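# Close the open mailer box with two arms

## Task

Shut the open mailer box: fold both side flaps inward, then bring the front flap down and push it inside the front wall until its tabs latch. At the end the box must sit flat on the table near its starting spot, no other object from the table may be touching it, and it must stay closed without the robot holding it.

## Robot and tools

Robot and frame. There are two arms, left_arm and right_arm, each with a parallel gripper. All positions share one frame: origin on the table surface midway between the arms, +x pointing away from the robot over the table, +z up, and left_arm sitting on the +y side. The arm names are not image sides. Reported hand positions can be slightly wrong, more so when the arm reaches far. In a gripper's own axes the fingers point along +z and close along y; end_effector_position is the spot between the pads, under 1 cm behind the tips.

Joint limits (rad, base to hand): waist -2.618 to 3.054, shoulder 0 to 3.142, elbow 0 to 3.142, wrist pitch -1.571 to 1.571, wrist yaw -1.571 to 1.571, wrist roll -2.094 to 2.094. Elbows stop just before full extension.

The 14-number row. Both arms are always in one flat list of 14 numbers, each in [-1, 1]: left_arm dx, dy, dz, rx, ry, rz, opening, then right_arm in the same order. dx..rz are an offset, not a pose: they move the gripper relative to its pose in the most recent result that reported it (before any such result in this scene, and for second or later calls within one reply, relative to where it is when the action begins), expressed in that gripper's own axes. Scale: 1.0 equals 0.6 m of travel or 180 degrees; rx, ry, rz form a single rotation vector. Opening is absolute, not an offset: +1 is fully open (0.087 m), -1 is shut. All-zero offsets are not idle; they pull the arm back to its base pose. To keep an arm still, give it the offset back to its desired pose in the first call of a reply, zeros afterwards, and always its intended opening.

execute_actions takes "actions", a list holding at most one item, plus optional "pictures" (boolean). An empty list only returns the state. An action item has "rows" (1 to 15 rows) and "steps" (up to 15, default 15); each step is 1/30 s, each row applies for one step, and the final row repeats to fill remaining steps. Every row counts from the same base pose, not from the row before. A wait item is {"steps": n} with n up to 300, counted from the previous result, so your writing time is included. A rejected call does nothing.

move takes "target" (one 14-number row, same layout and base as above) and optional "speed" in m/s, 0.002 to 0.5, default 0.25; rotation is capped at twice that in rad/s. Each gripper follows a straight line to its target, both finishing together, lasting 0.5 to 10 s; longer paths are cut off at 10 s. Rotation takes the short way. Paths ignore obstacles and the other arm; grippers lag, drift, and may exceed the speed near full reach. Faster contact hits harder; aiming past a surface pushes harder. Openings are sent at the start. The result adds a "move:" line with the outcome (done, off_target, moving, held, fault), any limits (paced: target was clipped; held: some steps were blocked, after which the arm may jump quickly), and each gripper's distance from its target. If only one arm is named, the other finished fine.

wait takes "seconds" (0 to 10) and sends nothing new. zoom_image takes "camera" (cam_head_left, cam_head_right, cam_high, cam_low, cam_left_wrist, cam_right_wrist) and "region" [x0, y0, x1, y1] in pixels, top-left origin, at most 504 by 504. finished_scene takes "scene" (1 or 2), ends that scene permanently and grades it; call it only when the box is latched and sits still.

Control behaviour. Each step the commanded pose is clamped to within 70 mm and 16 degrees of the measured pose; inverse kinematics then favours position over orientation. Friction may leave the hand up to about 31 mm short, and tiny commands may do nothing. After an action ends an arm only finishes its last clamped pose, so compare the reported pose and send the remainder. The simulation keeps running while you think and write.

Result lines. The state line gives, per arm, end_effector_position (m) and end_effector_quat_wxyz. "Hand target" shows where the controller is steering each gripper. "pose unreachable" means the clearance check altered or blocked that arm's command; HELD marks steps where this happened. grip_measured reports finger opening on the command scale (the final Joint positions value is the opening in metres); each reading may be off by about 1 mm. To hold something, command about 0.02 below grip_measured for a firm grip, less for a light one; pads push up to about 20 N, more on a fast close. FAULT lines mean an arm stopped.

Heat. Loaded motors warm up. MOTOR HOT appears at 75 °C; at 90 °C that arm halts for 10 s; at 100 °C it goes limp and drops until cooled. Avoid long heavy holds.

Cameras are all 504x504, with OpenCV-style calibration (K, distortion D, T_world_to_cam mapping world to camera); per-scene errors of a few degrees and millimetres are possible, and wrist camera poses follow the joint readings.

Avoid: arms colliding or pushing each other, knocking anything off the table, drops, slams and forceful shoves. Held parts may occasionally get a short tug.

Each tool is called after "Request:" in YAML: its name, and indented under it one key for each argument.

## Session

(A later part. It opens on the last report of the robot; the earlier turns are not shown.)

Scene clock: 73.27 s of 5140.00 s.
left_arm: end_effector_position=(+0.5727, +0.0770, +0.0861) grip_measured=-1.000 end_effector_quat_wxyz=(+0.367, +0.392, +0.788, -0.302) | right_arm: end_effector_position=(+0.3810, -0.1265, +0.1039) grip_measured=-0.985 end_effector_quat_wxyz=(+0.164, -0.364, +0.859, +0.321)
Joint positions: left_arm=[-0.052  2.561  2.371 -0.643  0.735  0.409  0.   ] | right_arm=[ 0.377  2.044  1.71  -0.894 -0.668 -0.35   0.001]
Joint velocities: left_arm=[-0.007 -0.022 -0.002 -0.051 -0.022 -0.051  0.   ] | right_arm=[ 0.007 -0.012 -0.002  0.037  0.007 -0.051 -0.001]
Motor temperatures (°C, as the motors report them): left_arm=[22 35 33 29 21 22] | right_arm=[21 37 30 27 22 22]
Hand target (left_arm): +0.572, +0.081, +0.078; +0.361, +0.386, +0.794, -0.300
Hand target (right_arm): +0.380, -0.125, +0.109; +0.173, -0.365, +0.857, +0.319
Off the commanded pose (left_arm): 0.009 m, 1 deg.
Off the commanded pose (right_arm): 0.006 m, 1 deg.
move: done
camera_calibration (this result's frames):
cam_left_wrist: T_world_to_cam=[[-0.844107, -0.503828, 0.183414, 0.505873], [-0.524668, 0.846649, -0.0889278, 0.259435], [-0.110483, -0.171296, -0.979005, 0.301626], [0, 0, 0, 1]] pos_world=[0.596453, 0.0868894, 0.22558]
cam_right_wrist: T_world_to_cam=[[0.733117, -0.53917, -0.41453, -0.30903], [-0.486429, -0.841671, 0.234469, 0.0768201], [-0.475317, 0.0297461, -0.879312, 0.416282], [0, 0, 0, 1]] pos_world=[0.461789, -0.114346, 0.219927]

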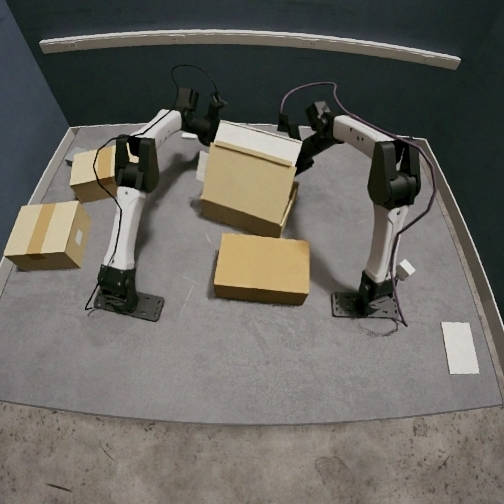

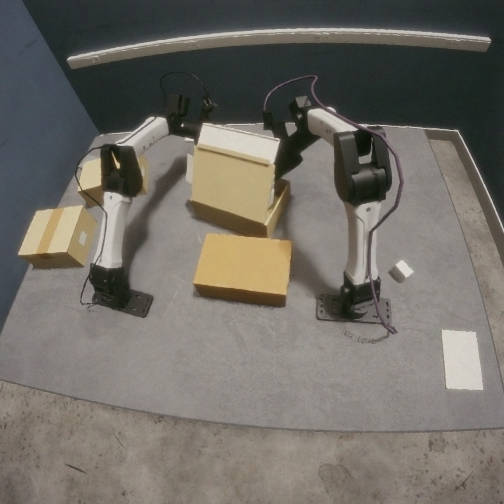

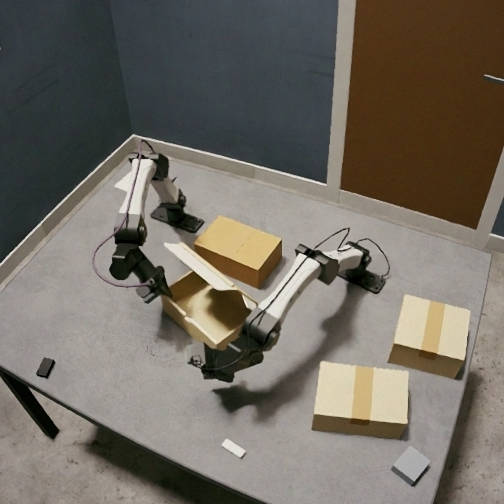

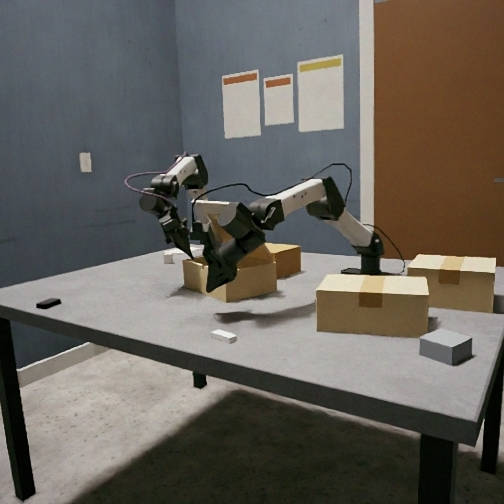

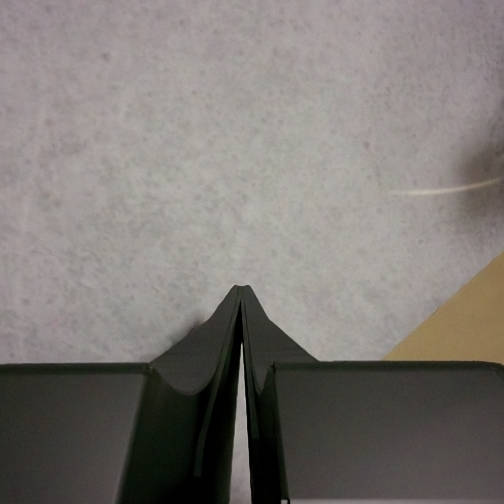

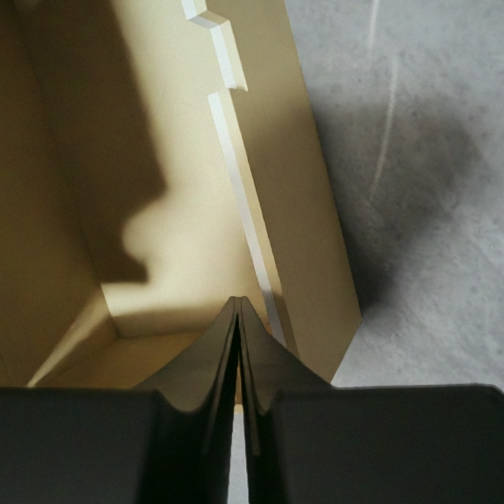

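Request:
move:
  target: [0.028,-0.007,0.053,0,0,0,-1,0,0,0.1,0,0,0,-1]
  speed: 0.15

Request:
move:
  target: [0.077,-0.154,-0.062,0,0,0,-1,-0.079,-0.085,0.006,0,0,0,-1]
  speed: 0.1

Scene clock: 78.23 s of 5140.00 s.
left_arm: end_effector_position=(+0.5764, +0.0578, +0.0776) grip_measured=-1.000 end_effector_quat_wxyz=(+0.384, +0.398, +0.777, -0.300) | right_arm: end_effector_position=(+0.3827, -0.0866, +0.0657) grip_measured=-0.985 end_effector_quat_wxyz=(+0.162, -0.368, +0.856, +0.325)
Joint positions: left_arm=[-0.083  2.561  2.312 -0.526  0.72   0.381  0.   ] | right_arm=[ 0.46   2.123  1.669 -0.721 -0.647 -0.263  0.001]
Joint velocities: left_arm=[-0.007  0.007  0.002  0.022  0.007 -0.095  0.   ] | right_arm=[ 0.012 -0.007  0.007 -0.022 -0.051 -0.095  0.   ]
Motor temperatures (°C, as the motors report them): left_arm=[22 38 32 29 21 22] | right_arm=[21 38 30 27 22 22]
Hand target (left_arm): +0.572, +0.058, +0.056; +0.366, +0.392, +0.788, -0.302
Hand target (right_arm): +0.384, -0.087, +0.059; +0.163, -0.364, +0.859, +0.321
Off the commanded pose (left_arm): 0.022 m, 2 deg.
Off the commanded pose (right_arm): 0.006 m, 1 deg.
After step 90, 0.97 s passed at rest.
move: off_target (left_arm)
camera_calibration (this result's frames):
cam_left_wrist: T_world_to_cam=[[-0.853608, -0.496577, 0.157365, 0.508003], [-0.515668, 0.848299, -0.120313, 0.273983], [-0.0737479, -0.183849, -0.980184, 0.270097], [0, 0, 0, 1]] pos_world=[0.594839, 0.0694999, 0.217766]
cam_right_wrist: T_world_to_cam=[[0.738559, -0.528238, -0.418922, -0.305431], [-0.475855, -0.848613, 0.231124, 0.115712], [-0.477591, 0.0286475, -0.878115, 0.382944], [0, 0, 0, 1]] pos_world=[0.463532, -0.0741157, 0.181574]

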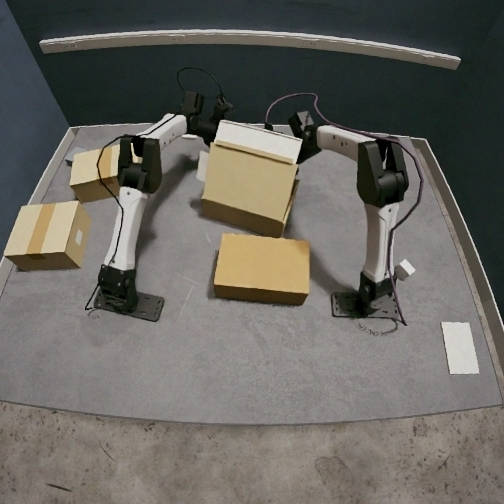

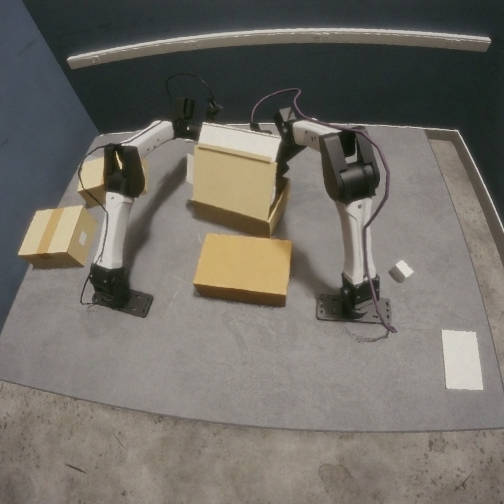

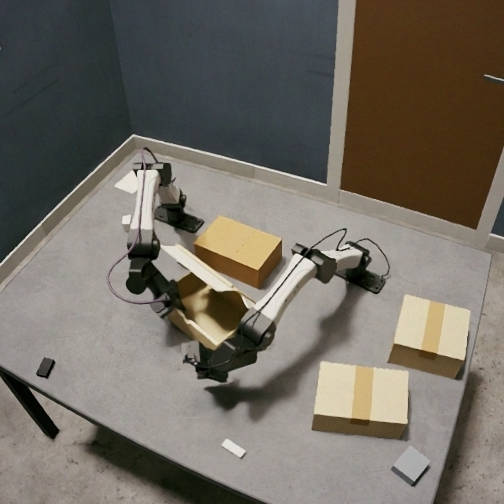

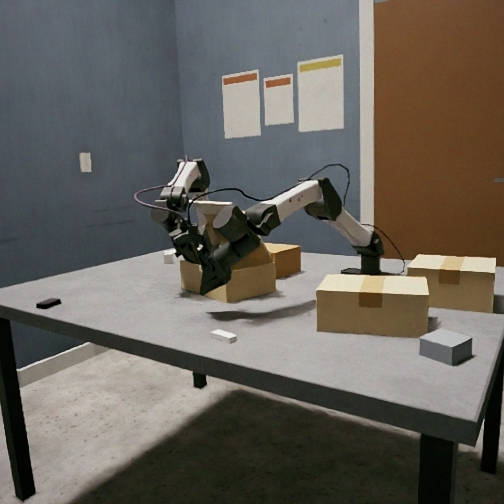

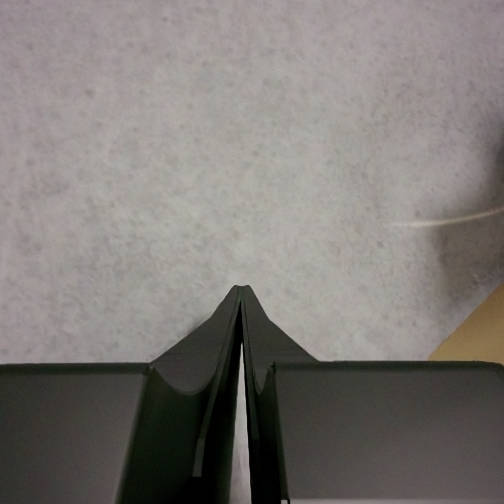

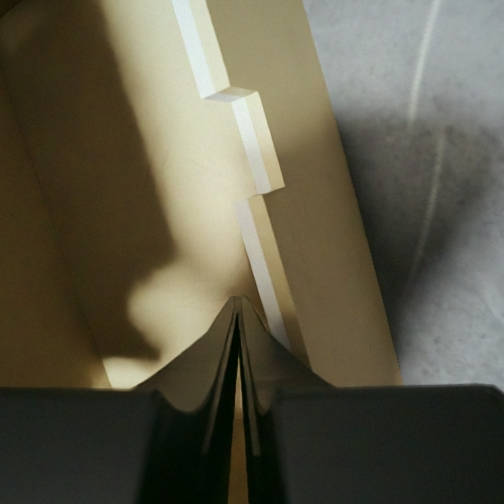

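Scene clock: 79.83 s of 5140.00 s.
left_arm: end_effector_position=(+0.4771, +0.0616, +0.0822) grip_measured=-1.000 end_effector_quat_wxyz=(+0.393, +0.397, +0.776, -0.294) | right_arm: end_effector_position=(+0.4505, -0.0848, +0.0688) grip_measured=-0.985 end_effector_quat_wxyz=(+0.164, -0.365, +0.856, +0.328)
Joint positions: left_arm=[-0.134  2.096  1.514 -0.141  0.67   0.332  0.   ] | right_arm=[ 0.407  2.416  2.172 -0.962 -0.671 -0.317  0.001]
Joint velocities: left_arm=[-0.012 -0.017 -0.022  0.007 -0.022  0.022  0.   ] | right_arm=[ 0.007 -0.002 -0.002 -0.095  0.066  0.051 -0.   ]
Motor temperatures (°C, as the motors report them): left_arm=[22 38 32 29 21 22] | right_arm=[21 38 30 27 22 22]
Hand target (left_arm): +0.468, +0.056, +0.076; +0.383, +0.398, +0.777, -0.301
Hand target (right_arm): +0.453, -0.086, +0.066; +0.163, -0.368, +0.856, +0.325
Off the commanded pose (left_arm): 0.014 m, 1 deg.
Off the commanded pose (right_arm): 0.004 m, 1 deg.
move: off_target (left_arm)
camera_calibration (this result's frames):
cam_left_wrist: T_world_to_cam=[[-0.850843, -0.506568, 0.139484, 0.425144], [-0.522895, 0.842367, -0.130376, 0.224756], [-0.0514521, -0.183865, -0.981604, 0.257487], [0, 0, 0, 1]] pos_world=[0.492502, 0.0733801, 0.222752]
cam_right_wrist: T_world_to_cam=[[0.735895, -0.528842, -0.422829, -0.351869], [-0.480049, -0.847896, 0.225002, 0.151129], [-0.477506, 0.0374005, -0.877832, 0.41877], [0, 0, 0, 1]] pos_world=[0.531454, -0.0736038, 0.184825]

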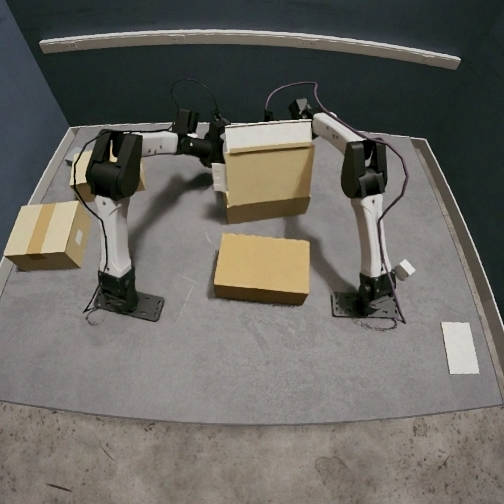

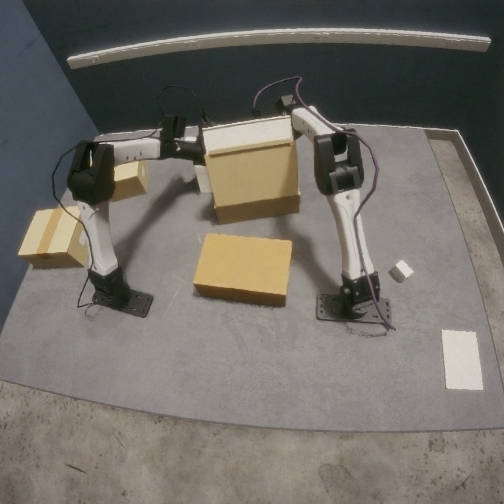

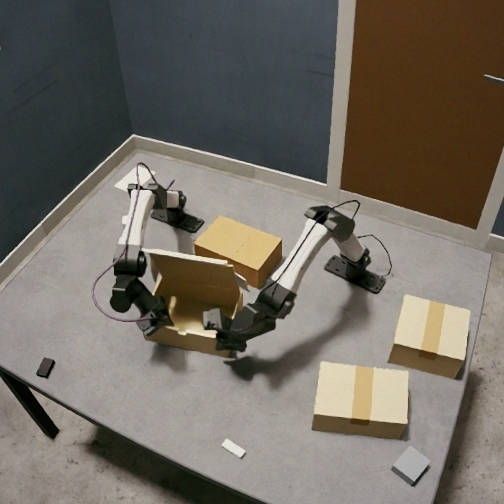

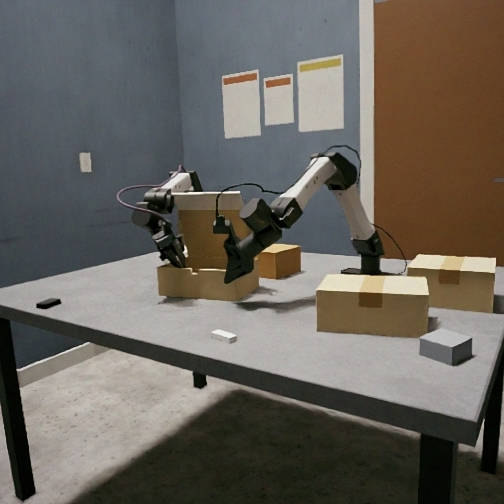

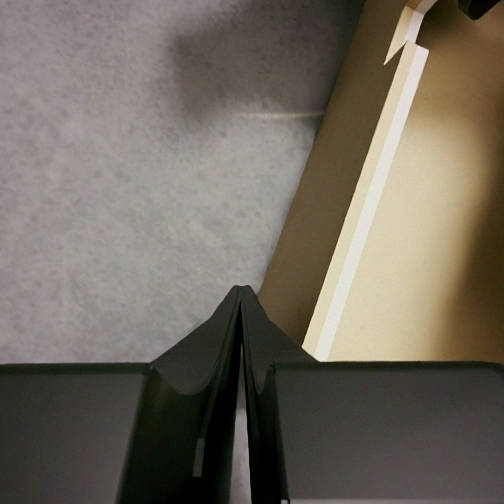

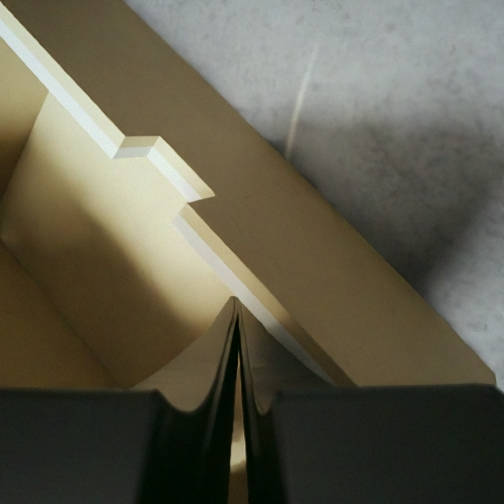

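Request:
move:
  target: [-0.062,0.108,-0.218,0,0,0,-1,0,0,-0.13,0,0,0,-1]

Request:
move:
  target: [0.063,-0.142,-0.063,0,0,0,-1,0.13,-0.13,-0.17,0,0,0,-1]

Request:
move:
  target: [0,0,0,0,0,0,-1,0.145,0.034,0.085,0,0,0,-1]

Scene clock: 87.00 s of 5140.00 s.
left_arm: end_effector_position=(+0.4975, +0.1836, +0.1778) grip_measured=-1.000 end_effector_quat_wxyz=(+0.405, +0.397, +0.773, -0.284) | right_arm: end_effector_position=(+0.4456, -0.1371, +0.1148) grip_measured=-0.985 end_effector_quat_wxyz=(+0.155, -0.360, +0.860, +0.327)
Joint positions: left_arm=[ 0.142  2.052  1.861 -0.692  0.848  0.603  0.   ] | right_arm=[ 0.308  2.368  2.281 -1.212 -0.697 -0.429  0.001]
Joint velocities: left_arm=[-0.027 -0.007  0.017 -0.022  0.066 -0.037  0.   ] | right_arm=[-0.002 -0.007  0.002 -0.022 -0.007 -0.051  0.001]
Motor temperatures (°C, as the motors report them): left_arm=[22 40 32 30 21 22] | right_arm=[21 39 31 27 22 22]
Hand target (left_arm): +0.496, +0.182, +0.172; +0.394, +0.398, +0.776, -0.290
Hand target (right_arm): +0.446, -0.137, +0.126; +0.165, -0.365, +0.856, +0.328
Off the commanded pose (left_arm): 0.006 m, 2 deg.
Off the commanded pose (right_arm): 0.011 m, 1 deg.
After step 90, 2.73 s passed at rest.
move: off_target (right_arm)
camera_calibration (this result's frames):
cam_left_wrist: T_world_to_cam=[[-0.848711, -0.516728, 0.11261, 0.496527], [-0.528436, 0.837077, -0.141627, 0.15084], [-0.0210803, -0.179708, -0.983494, 0.359265], [0, 0, 0, 1]] pos_world=[0.508691, 0.194867, 0.318784]
cam_right_wrist: T_world_to_cam=[[0.72313, -0.538262, -0.432848, -0.350854], [-0.481493, -0.842138, 0.242833, 0.0934888], [-0.495226, 0.032813, -0.868144, 0.46485], [0, 0, 0, 1]] pos_world=[0.528933, -0.125374, 0.228988]

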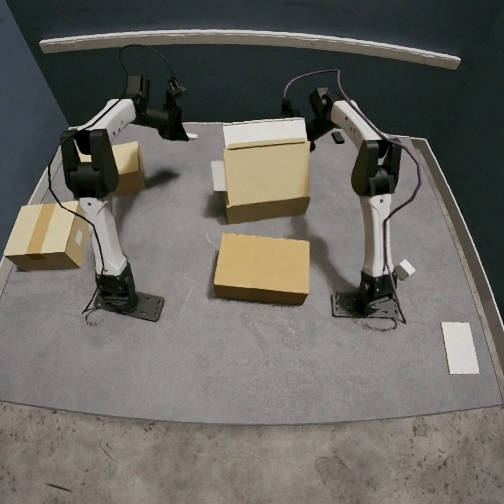

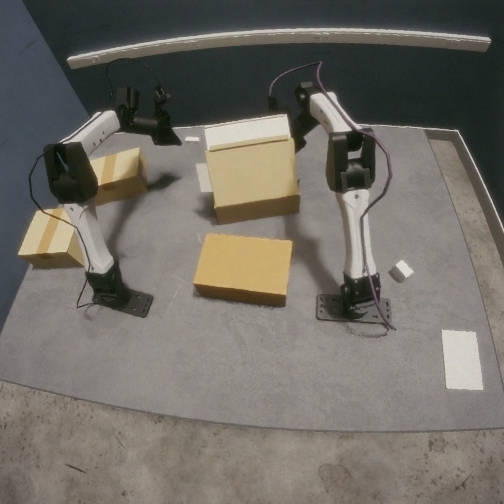

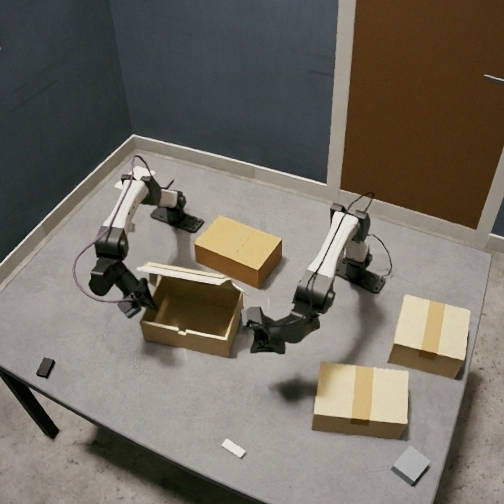

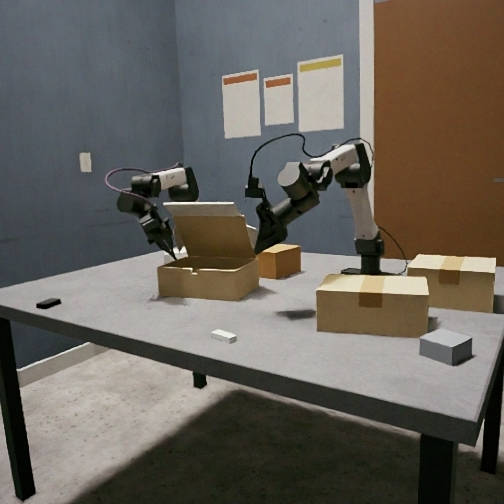

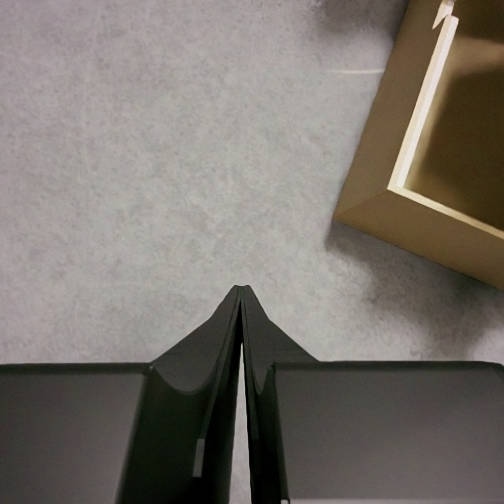

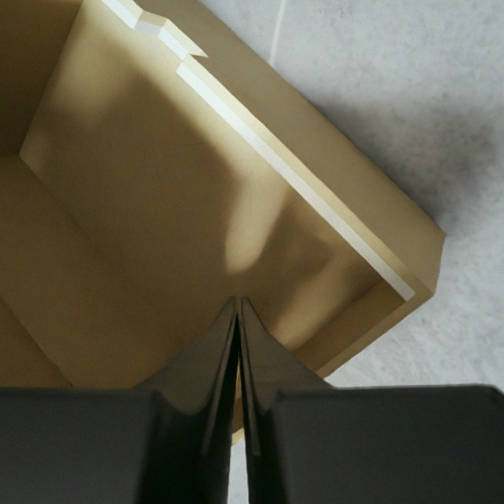

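Scene clock: 88.37 s of 5140.00 s.
left_arm: end_effector_position=(+0.4013, +0.1830, +0.1851) grip_measured=-1.000 end_effector_quat_wxyz=(+0.412, +0.399, +0.769, -0.283) | right_arm: end_effector_position=(+0.4432, -0.2898, +0.1202) grip_measured=-0.985 end_effector_quat_wxyz=(+0.163, -0.354, +0.863, +0.321)
Joint positions: left_arm=[ 0.135  1.656  1.369 -0.57   0.848  0.591  0.   ] | right_arm=[-0.017  2.356  2.297 -1.494 -0.737 -0.835  0.001]
Joint velocities: left_arm=[-0.017  0.007 -0.002 -0.051 -0.051 -0.066  0.   ] | right_arm=[-0.012 -0.002 -0.002 -0.022  0.022 -0.037 -0.   ]
Motor temperatures (°C, as the motors report them): left_arm=[22 40 32 30 21 22] | right_arm=[21 39 31 27 22 22]
Hand target (left_arm): +0.397, +0.181, +0.178; +0.405, +0.397, +0.773, -0.284
Hand target (right_arm): +0.443, -0.286, +0.117; +0.157, -0.359, +0.860, +0.327
Off the commanded pose (left_arm): 0.011 m, 1 deg.
Off the commanded pose (right_arm): 0.005 m, 1 deg.
move: off_target (left_arm)
camera_calibration (this result's frames):
cam_left_wrist: T_world_to_cam=[[-0.851008, -0.515297, 0.101259, 0.416527], [-0.525128, 0.836838, -0.154732, 0.102744], [-0.00500413, -0.184852, -0.982754, 0.358665], [0, 0, 0, 1]] pos_world=[0.410216, 0.194955, 0.3262]
cam_right_wrist: T_world_to_cam=[[0.719411, -0.552926, -0.420381, -0.433165], [-0.49985, -0.832368, 0.239403, -0.0262165], [-0.482284, 0.0378978, -0.875195, 0.469986], [0, 0, 0, 1]] pos_world=[0.525187, -0.279142, 0.235511]

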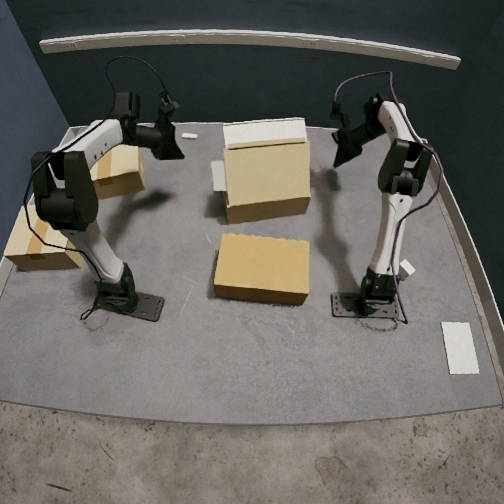

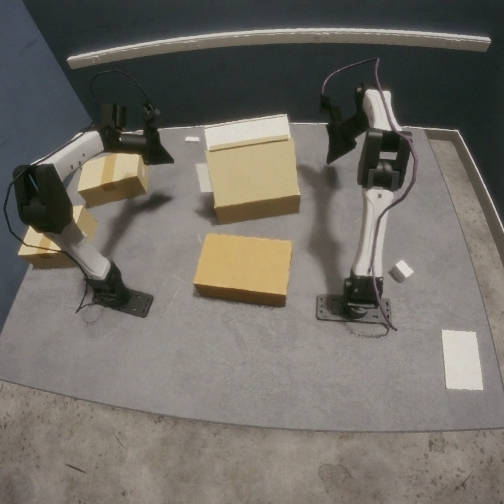

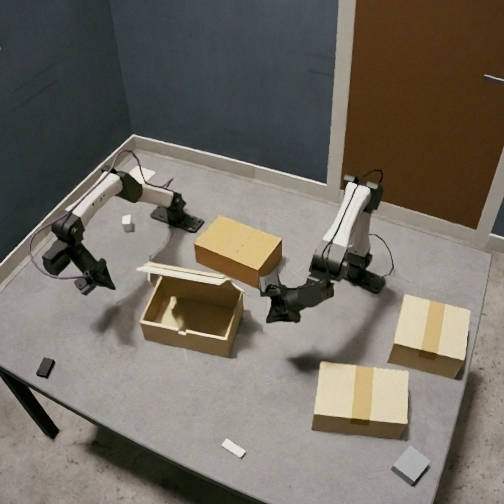

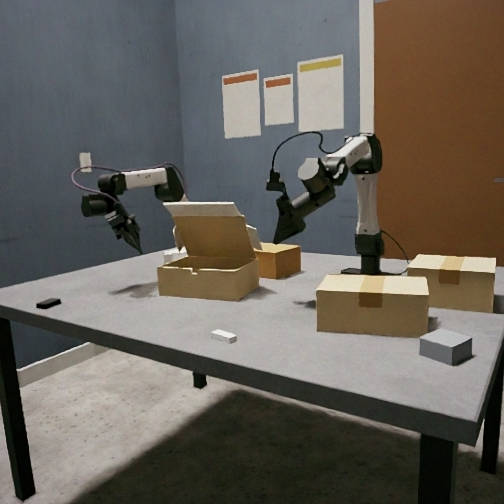

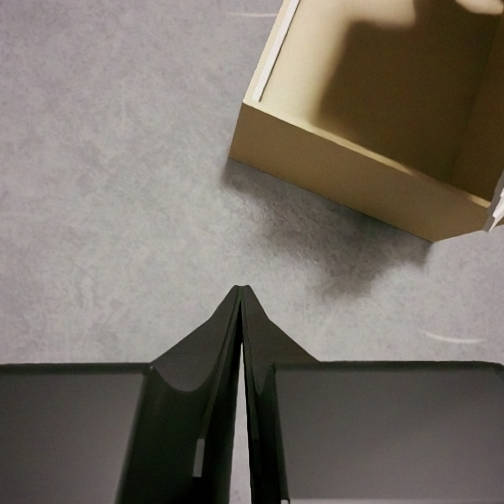

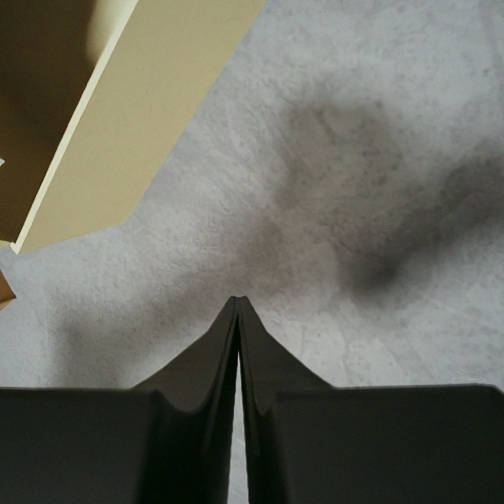

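Scene clock: 89.53 s of 5140.00 s.
left_arm: end_effector_position=(+0.4013, +0.1830, +0.1851) grip_measured=-1.000 end_effector_quat_wxyz=(+0.412, +0.399, +0.769, -0.283) | right_arm: end_effector_position=(+0.3691, -0.2858, +0.0433) grip_measured=-0.985 end_effector_quat_wxyz=(+0.153, -0.358, +0.861, +0.326)
Joint positions: left_arm=[ 0.135  1.656  1.369 -0.57   0.848  0.591  0.   ] | right_arm=[-0.017  2.073  1.523 -1.037 -0.736 -0.856  0.001]
Joint velocities: left_arm=[-0.002  0.012 -0.012 -0.022 -0.066  0.007  0.   ] | right_arm=[-0.002 -0.007 -0.002  0.095 -0.022 -0.139 -0.   ]
Motor temperatures (°C, as the motors report them): left_arm=[22 40 32 30 21 22] | right_arm=[21 39 31 27 22 22]
Hand target (left_arm): +0.401, +0.183, +0.185; +0.412, +0.399, +0.769, -0.283
Hand target (right_arm): +0.370, -0.288, +0.047; +0.163, -0.354, +0.863, +0.321
Off the commanded pose (left_arm): 0.000 m, 0 deg.
Off the commanded pose (right_arm): 0.005 m, 1 deg.
move: done
camera_calibration (this result's frames):
cam_left_wrist: T_world_to_cam=[[-0.851008, -0.515297, 0.101259, 0.416527], [-0.525128, 0.836838, -0.154732, 0.102744], [-0.00500413, -0.184852, -0.982754, 0.358665], [0, 0, 0, 1]] pos_world=[0.410216, 0.194955, 0.3262]
cam_right_wrist: T_world_to_cam=[[0.720453, -0.541016, -0.433878, -0.406305], [-0.481945, -0.840454, 0.247721, -0.0507543], [-0.498675, 0.0306336, -0.866247, 0.370341], [0, 0, 0, 1]] pos_world=[0.452943, -0.273819, 0.157093]

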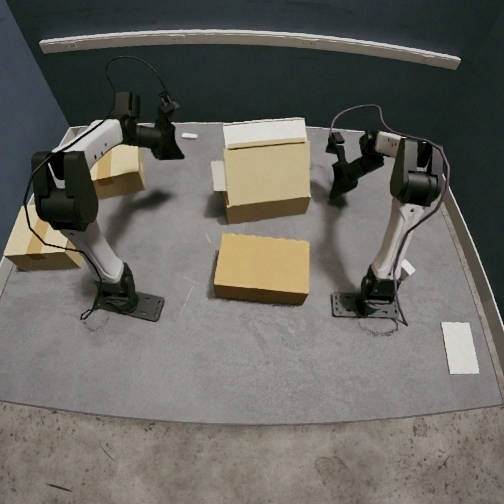

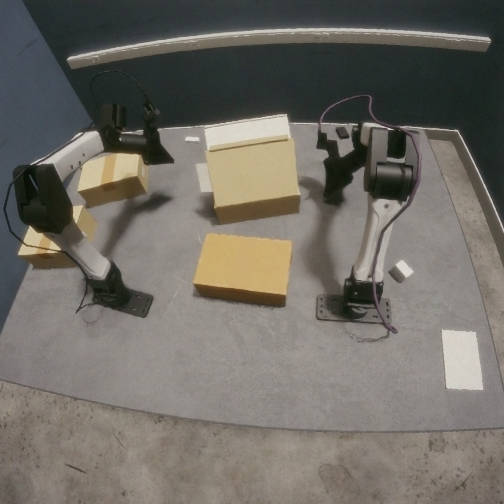

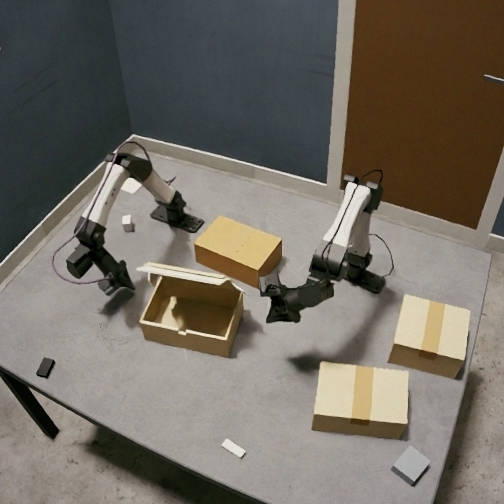

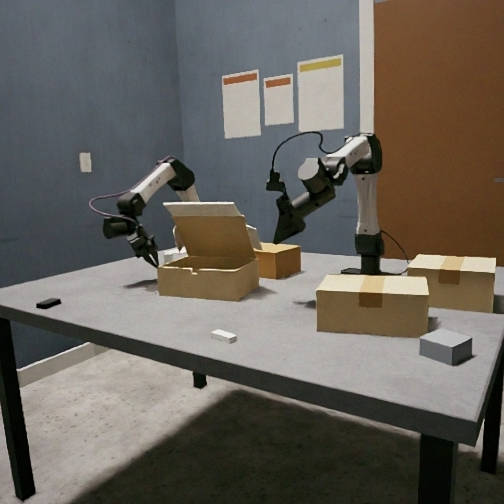

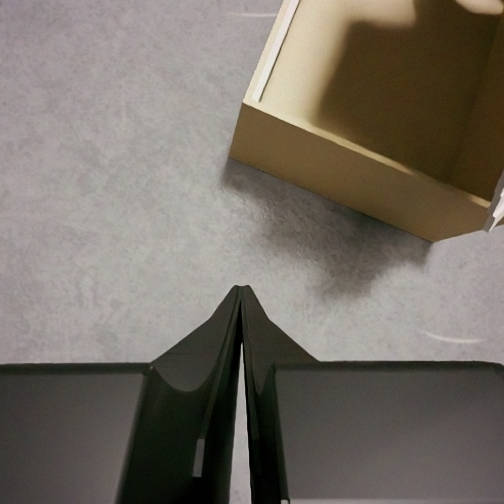

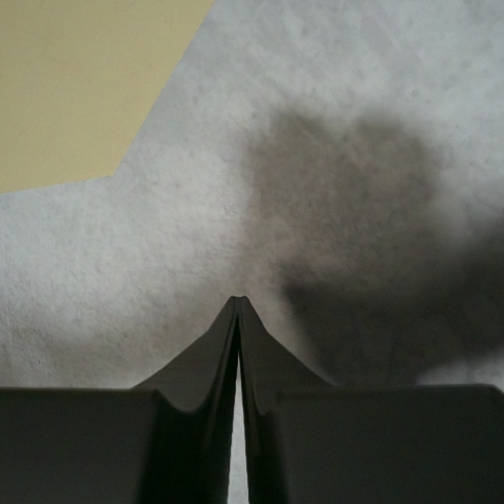

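Request:
move:
  target: [0.077,-0.07,-0.118,0,0,0,-1,-0.123,0.077,0.131,0,0,0,-1]
  speed: 0.1

Scene clock: 95.13 s of 5140.00 s.
left_arm: end_effector_position=(+0.3297, +0.2302, +0.1952) grip_measured=-1.000 end_effector_quat_wxyz=(+0.425, +0.407, +0.761, -0.272) | right_arm: end_effector_position=(+0.3806, -0.1749, +0.0420) grip_measured=-0.985 end_effector_quat_wxyz=(+0.141, -0.359, +0.862, +0.329)
Joint positions: left_arm=[ 0.298  1.404  1.185 -0.769  0.943  0.808  0.   ] | right_arm=[ 0.26   2.108  1.565 -0.828 -0.71  -0.499  0.001]
Joint velocities: left_arm=[-0.012  0.002  0.007 -0.022 -0.022  0.066  0.   ] | right_arm=[-0.017 -0.017 -0.007  0.037 -0.007 -0.081 -0.001]
Motor temperatures (°C, as the motors report them): left_arm=[22 39 32 30 21 22] | right_arm=[21 40 31 27 22 22]
Hand target (left_arm): +0.321, +0.232, +0.187; +0.412, +0.399, +0.769, -0.281
Hand target (right_arm): +0.390, -0.172, +0.042; +0.151, -0.359, +0.862, +0.325
Off the commanded pose (left_arm): 0.013 m, 2 deg.
Off the commanded pose (right_arm): 0.010 m, 1 deg.
After step 90, 0.93 s passed at rest.
move: off_target (left_arm)
camera_calibration (this result's frames):
cam_left_wrist: T_world_to_cam=[[-0.85518, -0.514356, 0.0640754, 0.387313], [-0.517311, 0.839195, -0.167754, 0.026628], [0.0325137, -0.176607, -0.983744, 0.362845], [0, 0, 0, 1]] pos_world=[0.3332, 0.240952, 0.336596]
cam_right_wrist: T_world_to_cam=[[0.715468, -0.535969, -0.448155, -0.351786], [-0.469076, -0.843899, 0.260389, 0.0422573], [-0.517758, 0.0239185, -0.855193, 0.377205], [0, 0, 0, 1]] pos_world=[0.466815, -0.161908, 0.153926]

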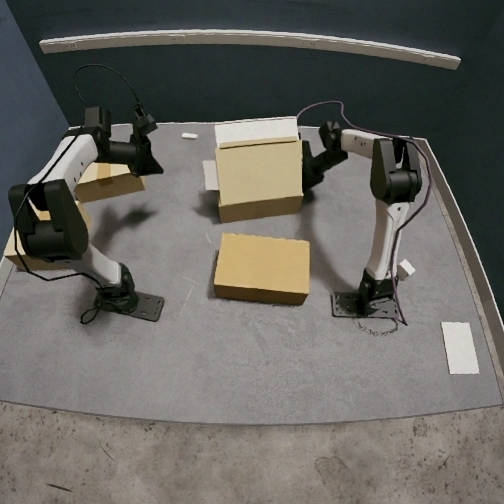

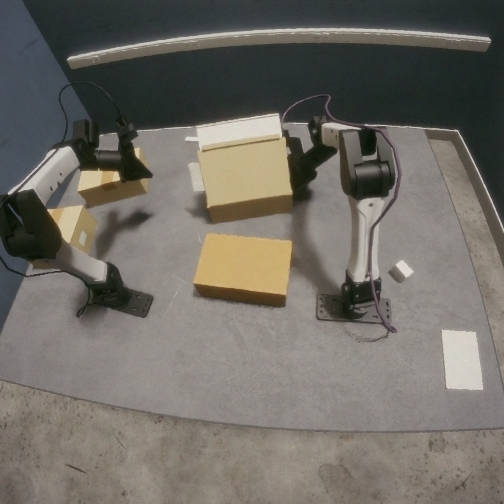

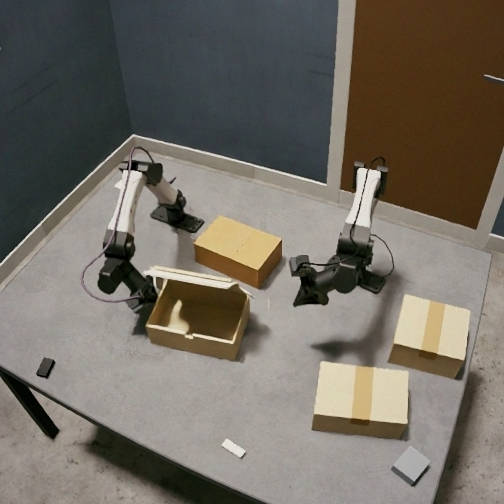

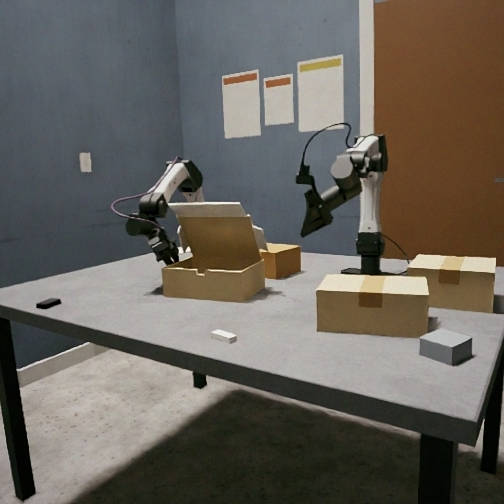

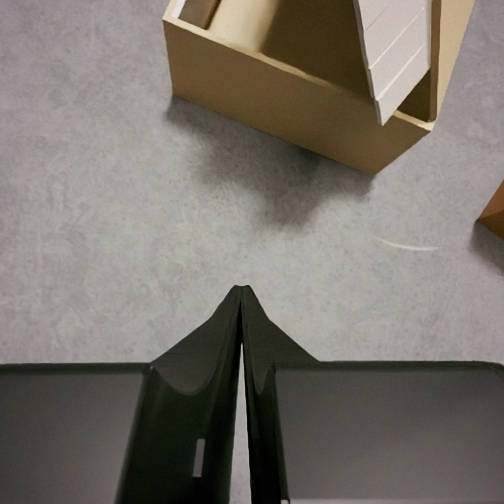

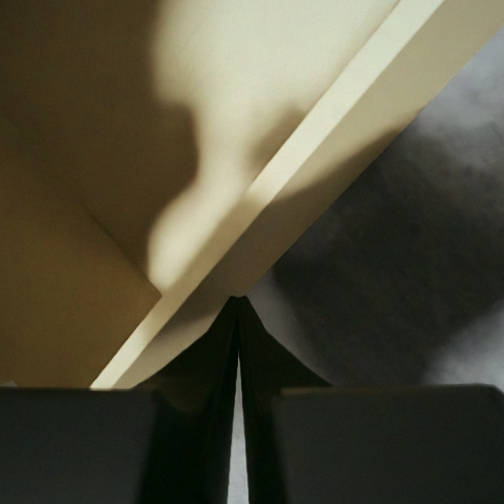

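Request:
move:
  target: [0,0,0,0,0,0,-1,-0.017,0.09,0.067,0,0,0,-1]
  speed: 0.1

Scene clock: 98.03 s of 5140.00 s.
left_arm: end_effector_position=(+0.3293, +0.2301, +0.1950) grip_measured=-1.000 end_effector_quat_wxyz=(+0.425, +0.408, +0.761, -0.273) | right_arm: end_effector_position=(+0.3491, -0.1158, +0.0360) grip_measured=-0.985 end_effector_quat_wxyz=(+0.128, -0.360, +0.863, +0.331)
Joint positions: left_arm=[ 0.298  1.404  1.185 -0.772  0.944  0.811  0.   ] | right_arm=[ 0.423  2.064  1.464 -0.675 -0.673 -0.309  0.001]
Joint velocities: left_arm=[ 0.002 -0.007 -0.002 -0.066 -0.022  0.037  0.   ] | right_arm=[ 0.002 -0.007  0.012 -0.007  0.022  0.007 -0.   ]
Motor temperatures (°C, as the motors report them): left_arm=[22 38 32 30 21 22] | right_arm=[21 40 31 27 22 22]
Hand target (left_arm): +0.330, +0.230, +0.195; +0.425, +0.407, +0.761, -0.272
Hand target (right_arm): +0.350, -0.115, +0.041; +0.140, -0.359, +0.862, +0.329
Off the commanded pose (left_arm): 0.000 m, 0 deg.
Off the commanded pose (right_arm): 0.006 m, 2 deg.
move: done
camera_calibration (this result's frames):
cam_left_wrist: T_world_to_cam=[[-0.856034, -0.512886, 0.0644518, 0.386768], [-0.515948, 0.840114, -0.167348, 0.0257297], [0.0316835, -0.176509, -0.983789, 0.362942], [0, 0, 0, 1]] pos_world=[0.332862, 0.240814, 0.336436]
cam_right_wrist: T_world_to_cam=[[0.710096, -0.53194, -0.461306, -0.297431], [-0.453334, -0.846706, 0.278527, 0.0724577], [-0.538751, 0.0113447, -0.842389, 0.359763], [0, 0, 0, 1]] pos_world=[0.437874, -0.100947, 0.145672]

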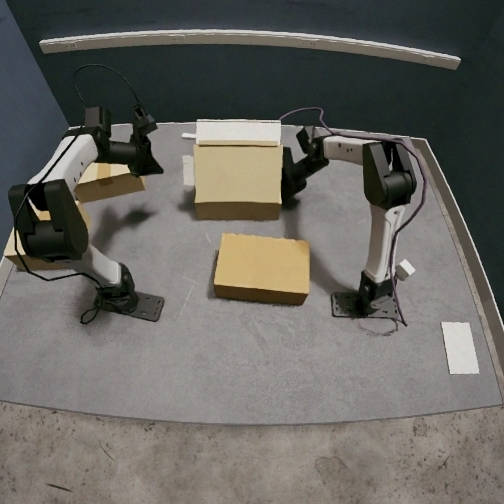

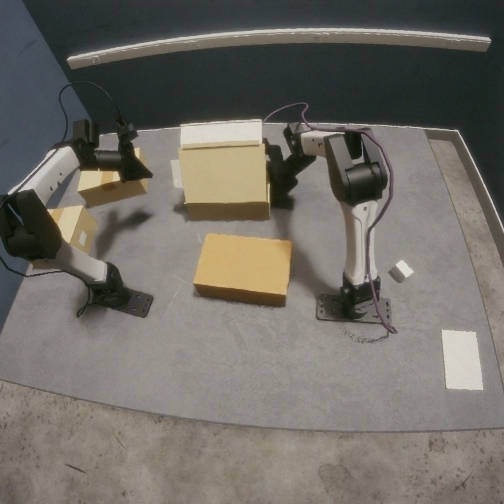

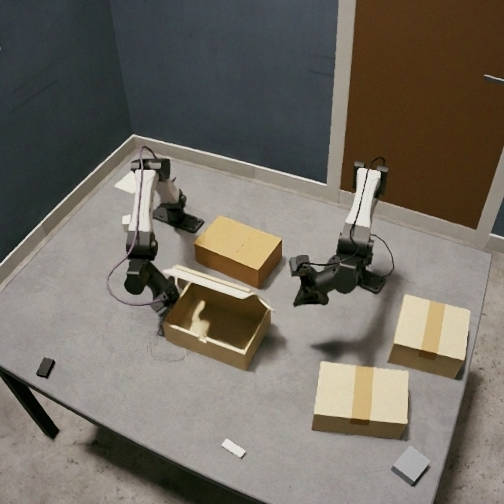

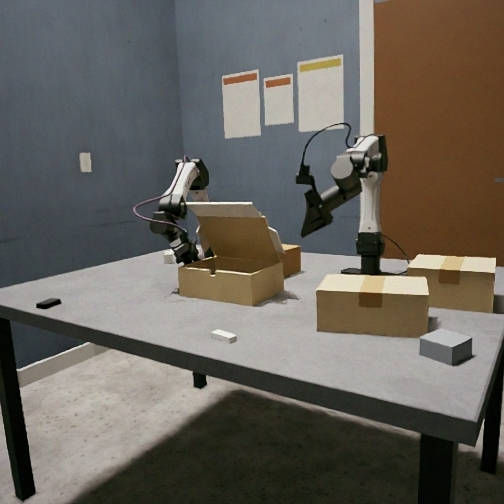

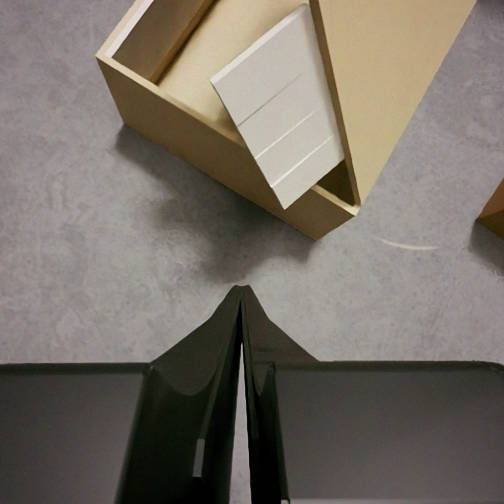

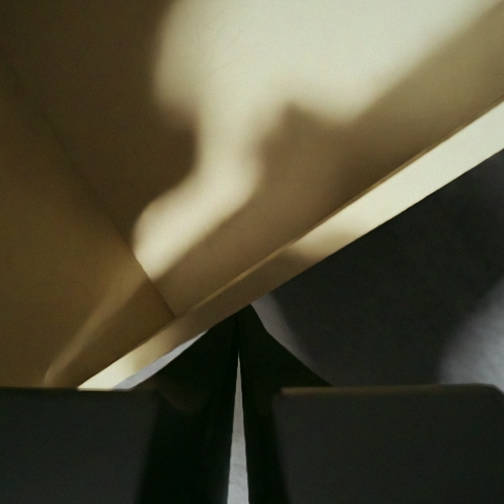

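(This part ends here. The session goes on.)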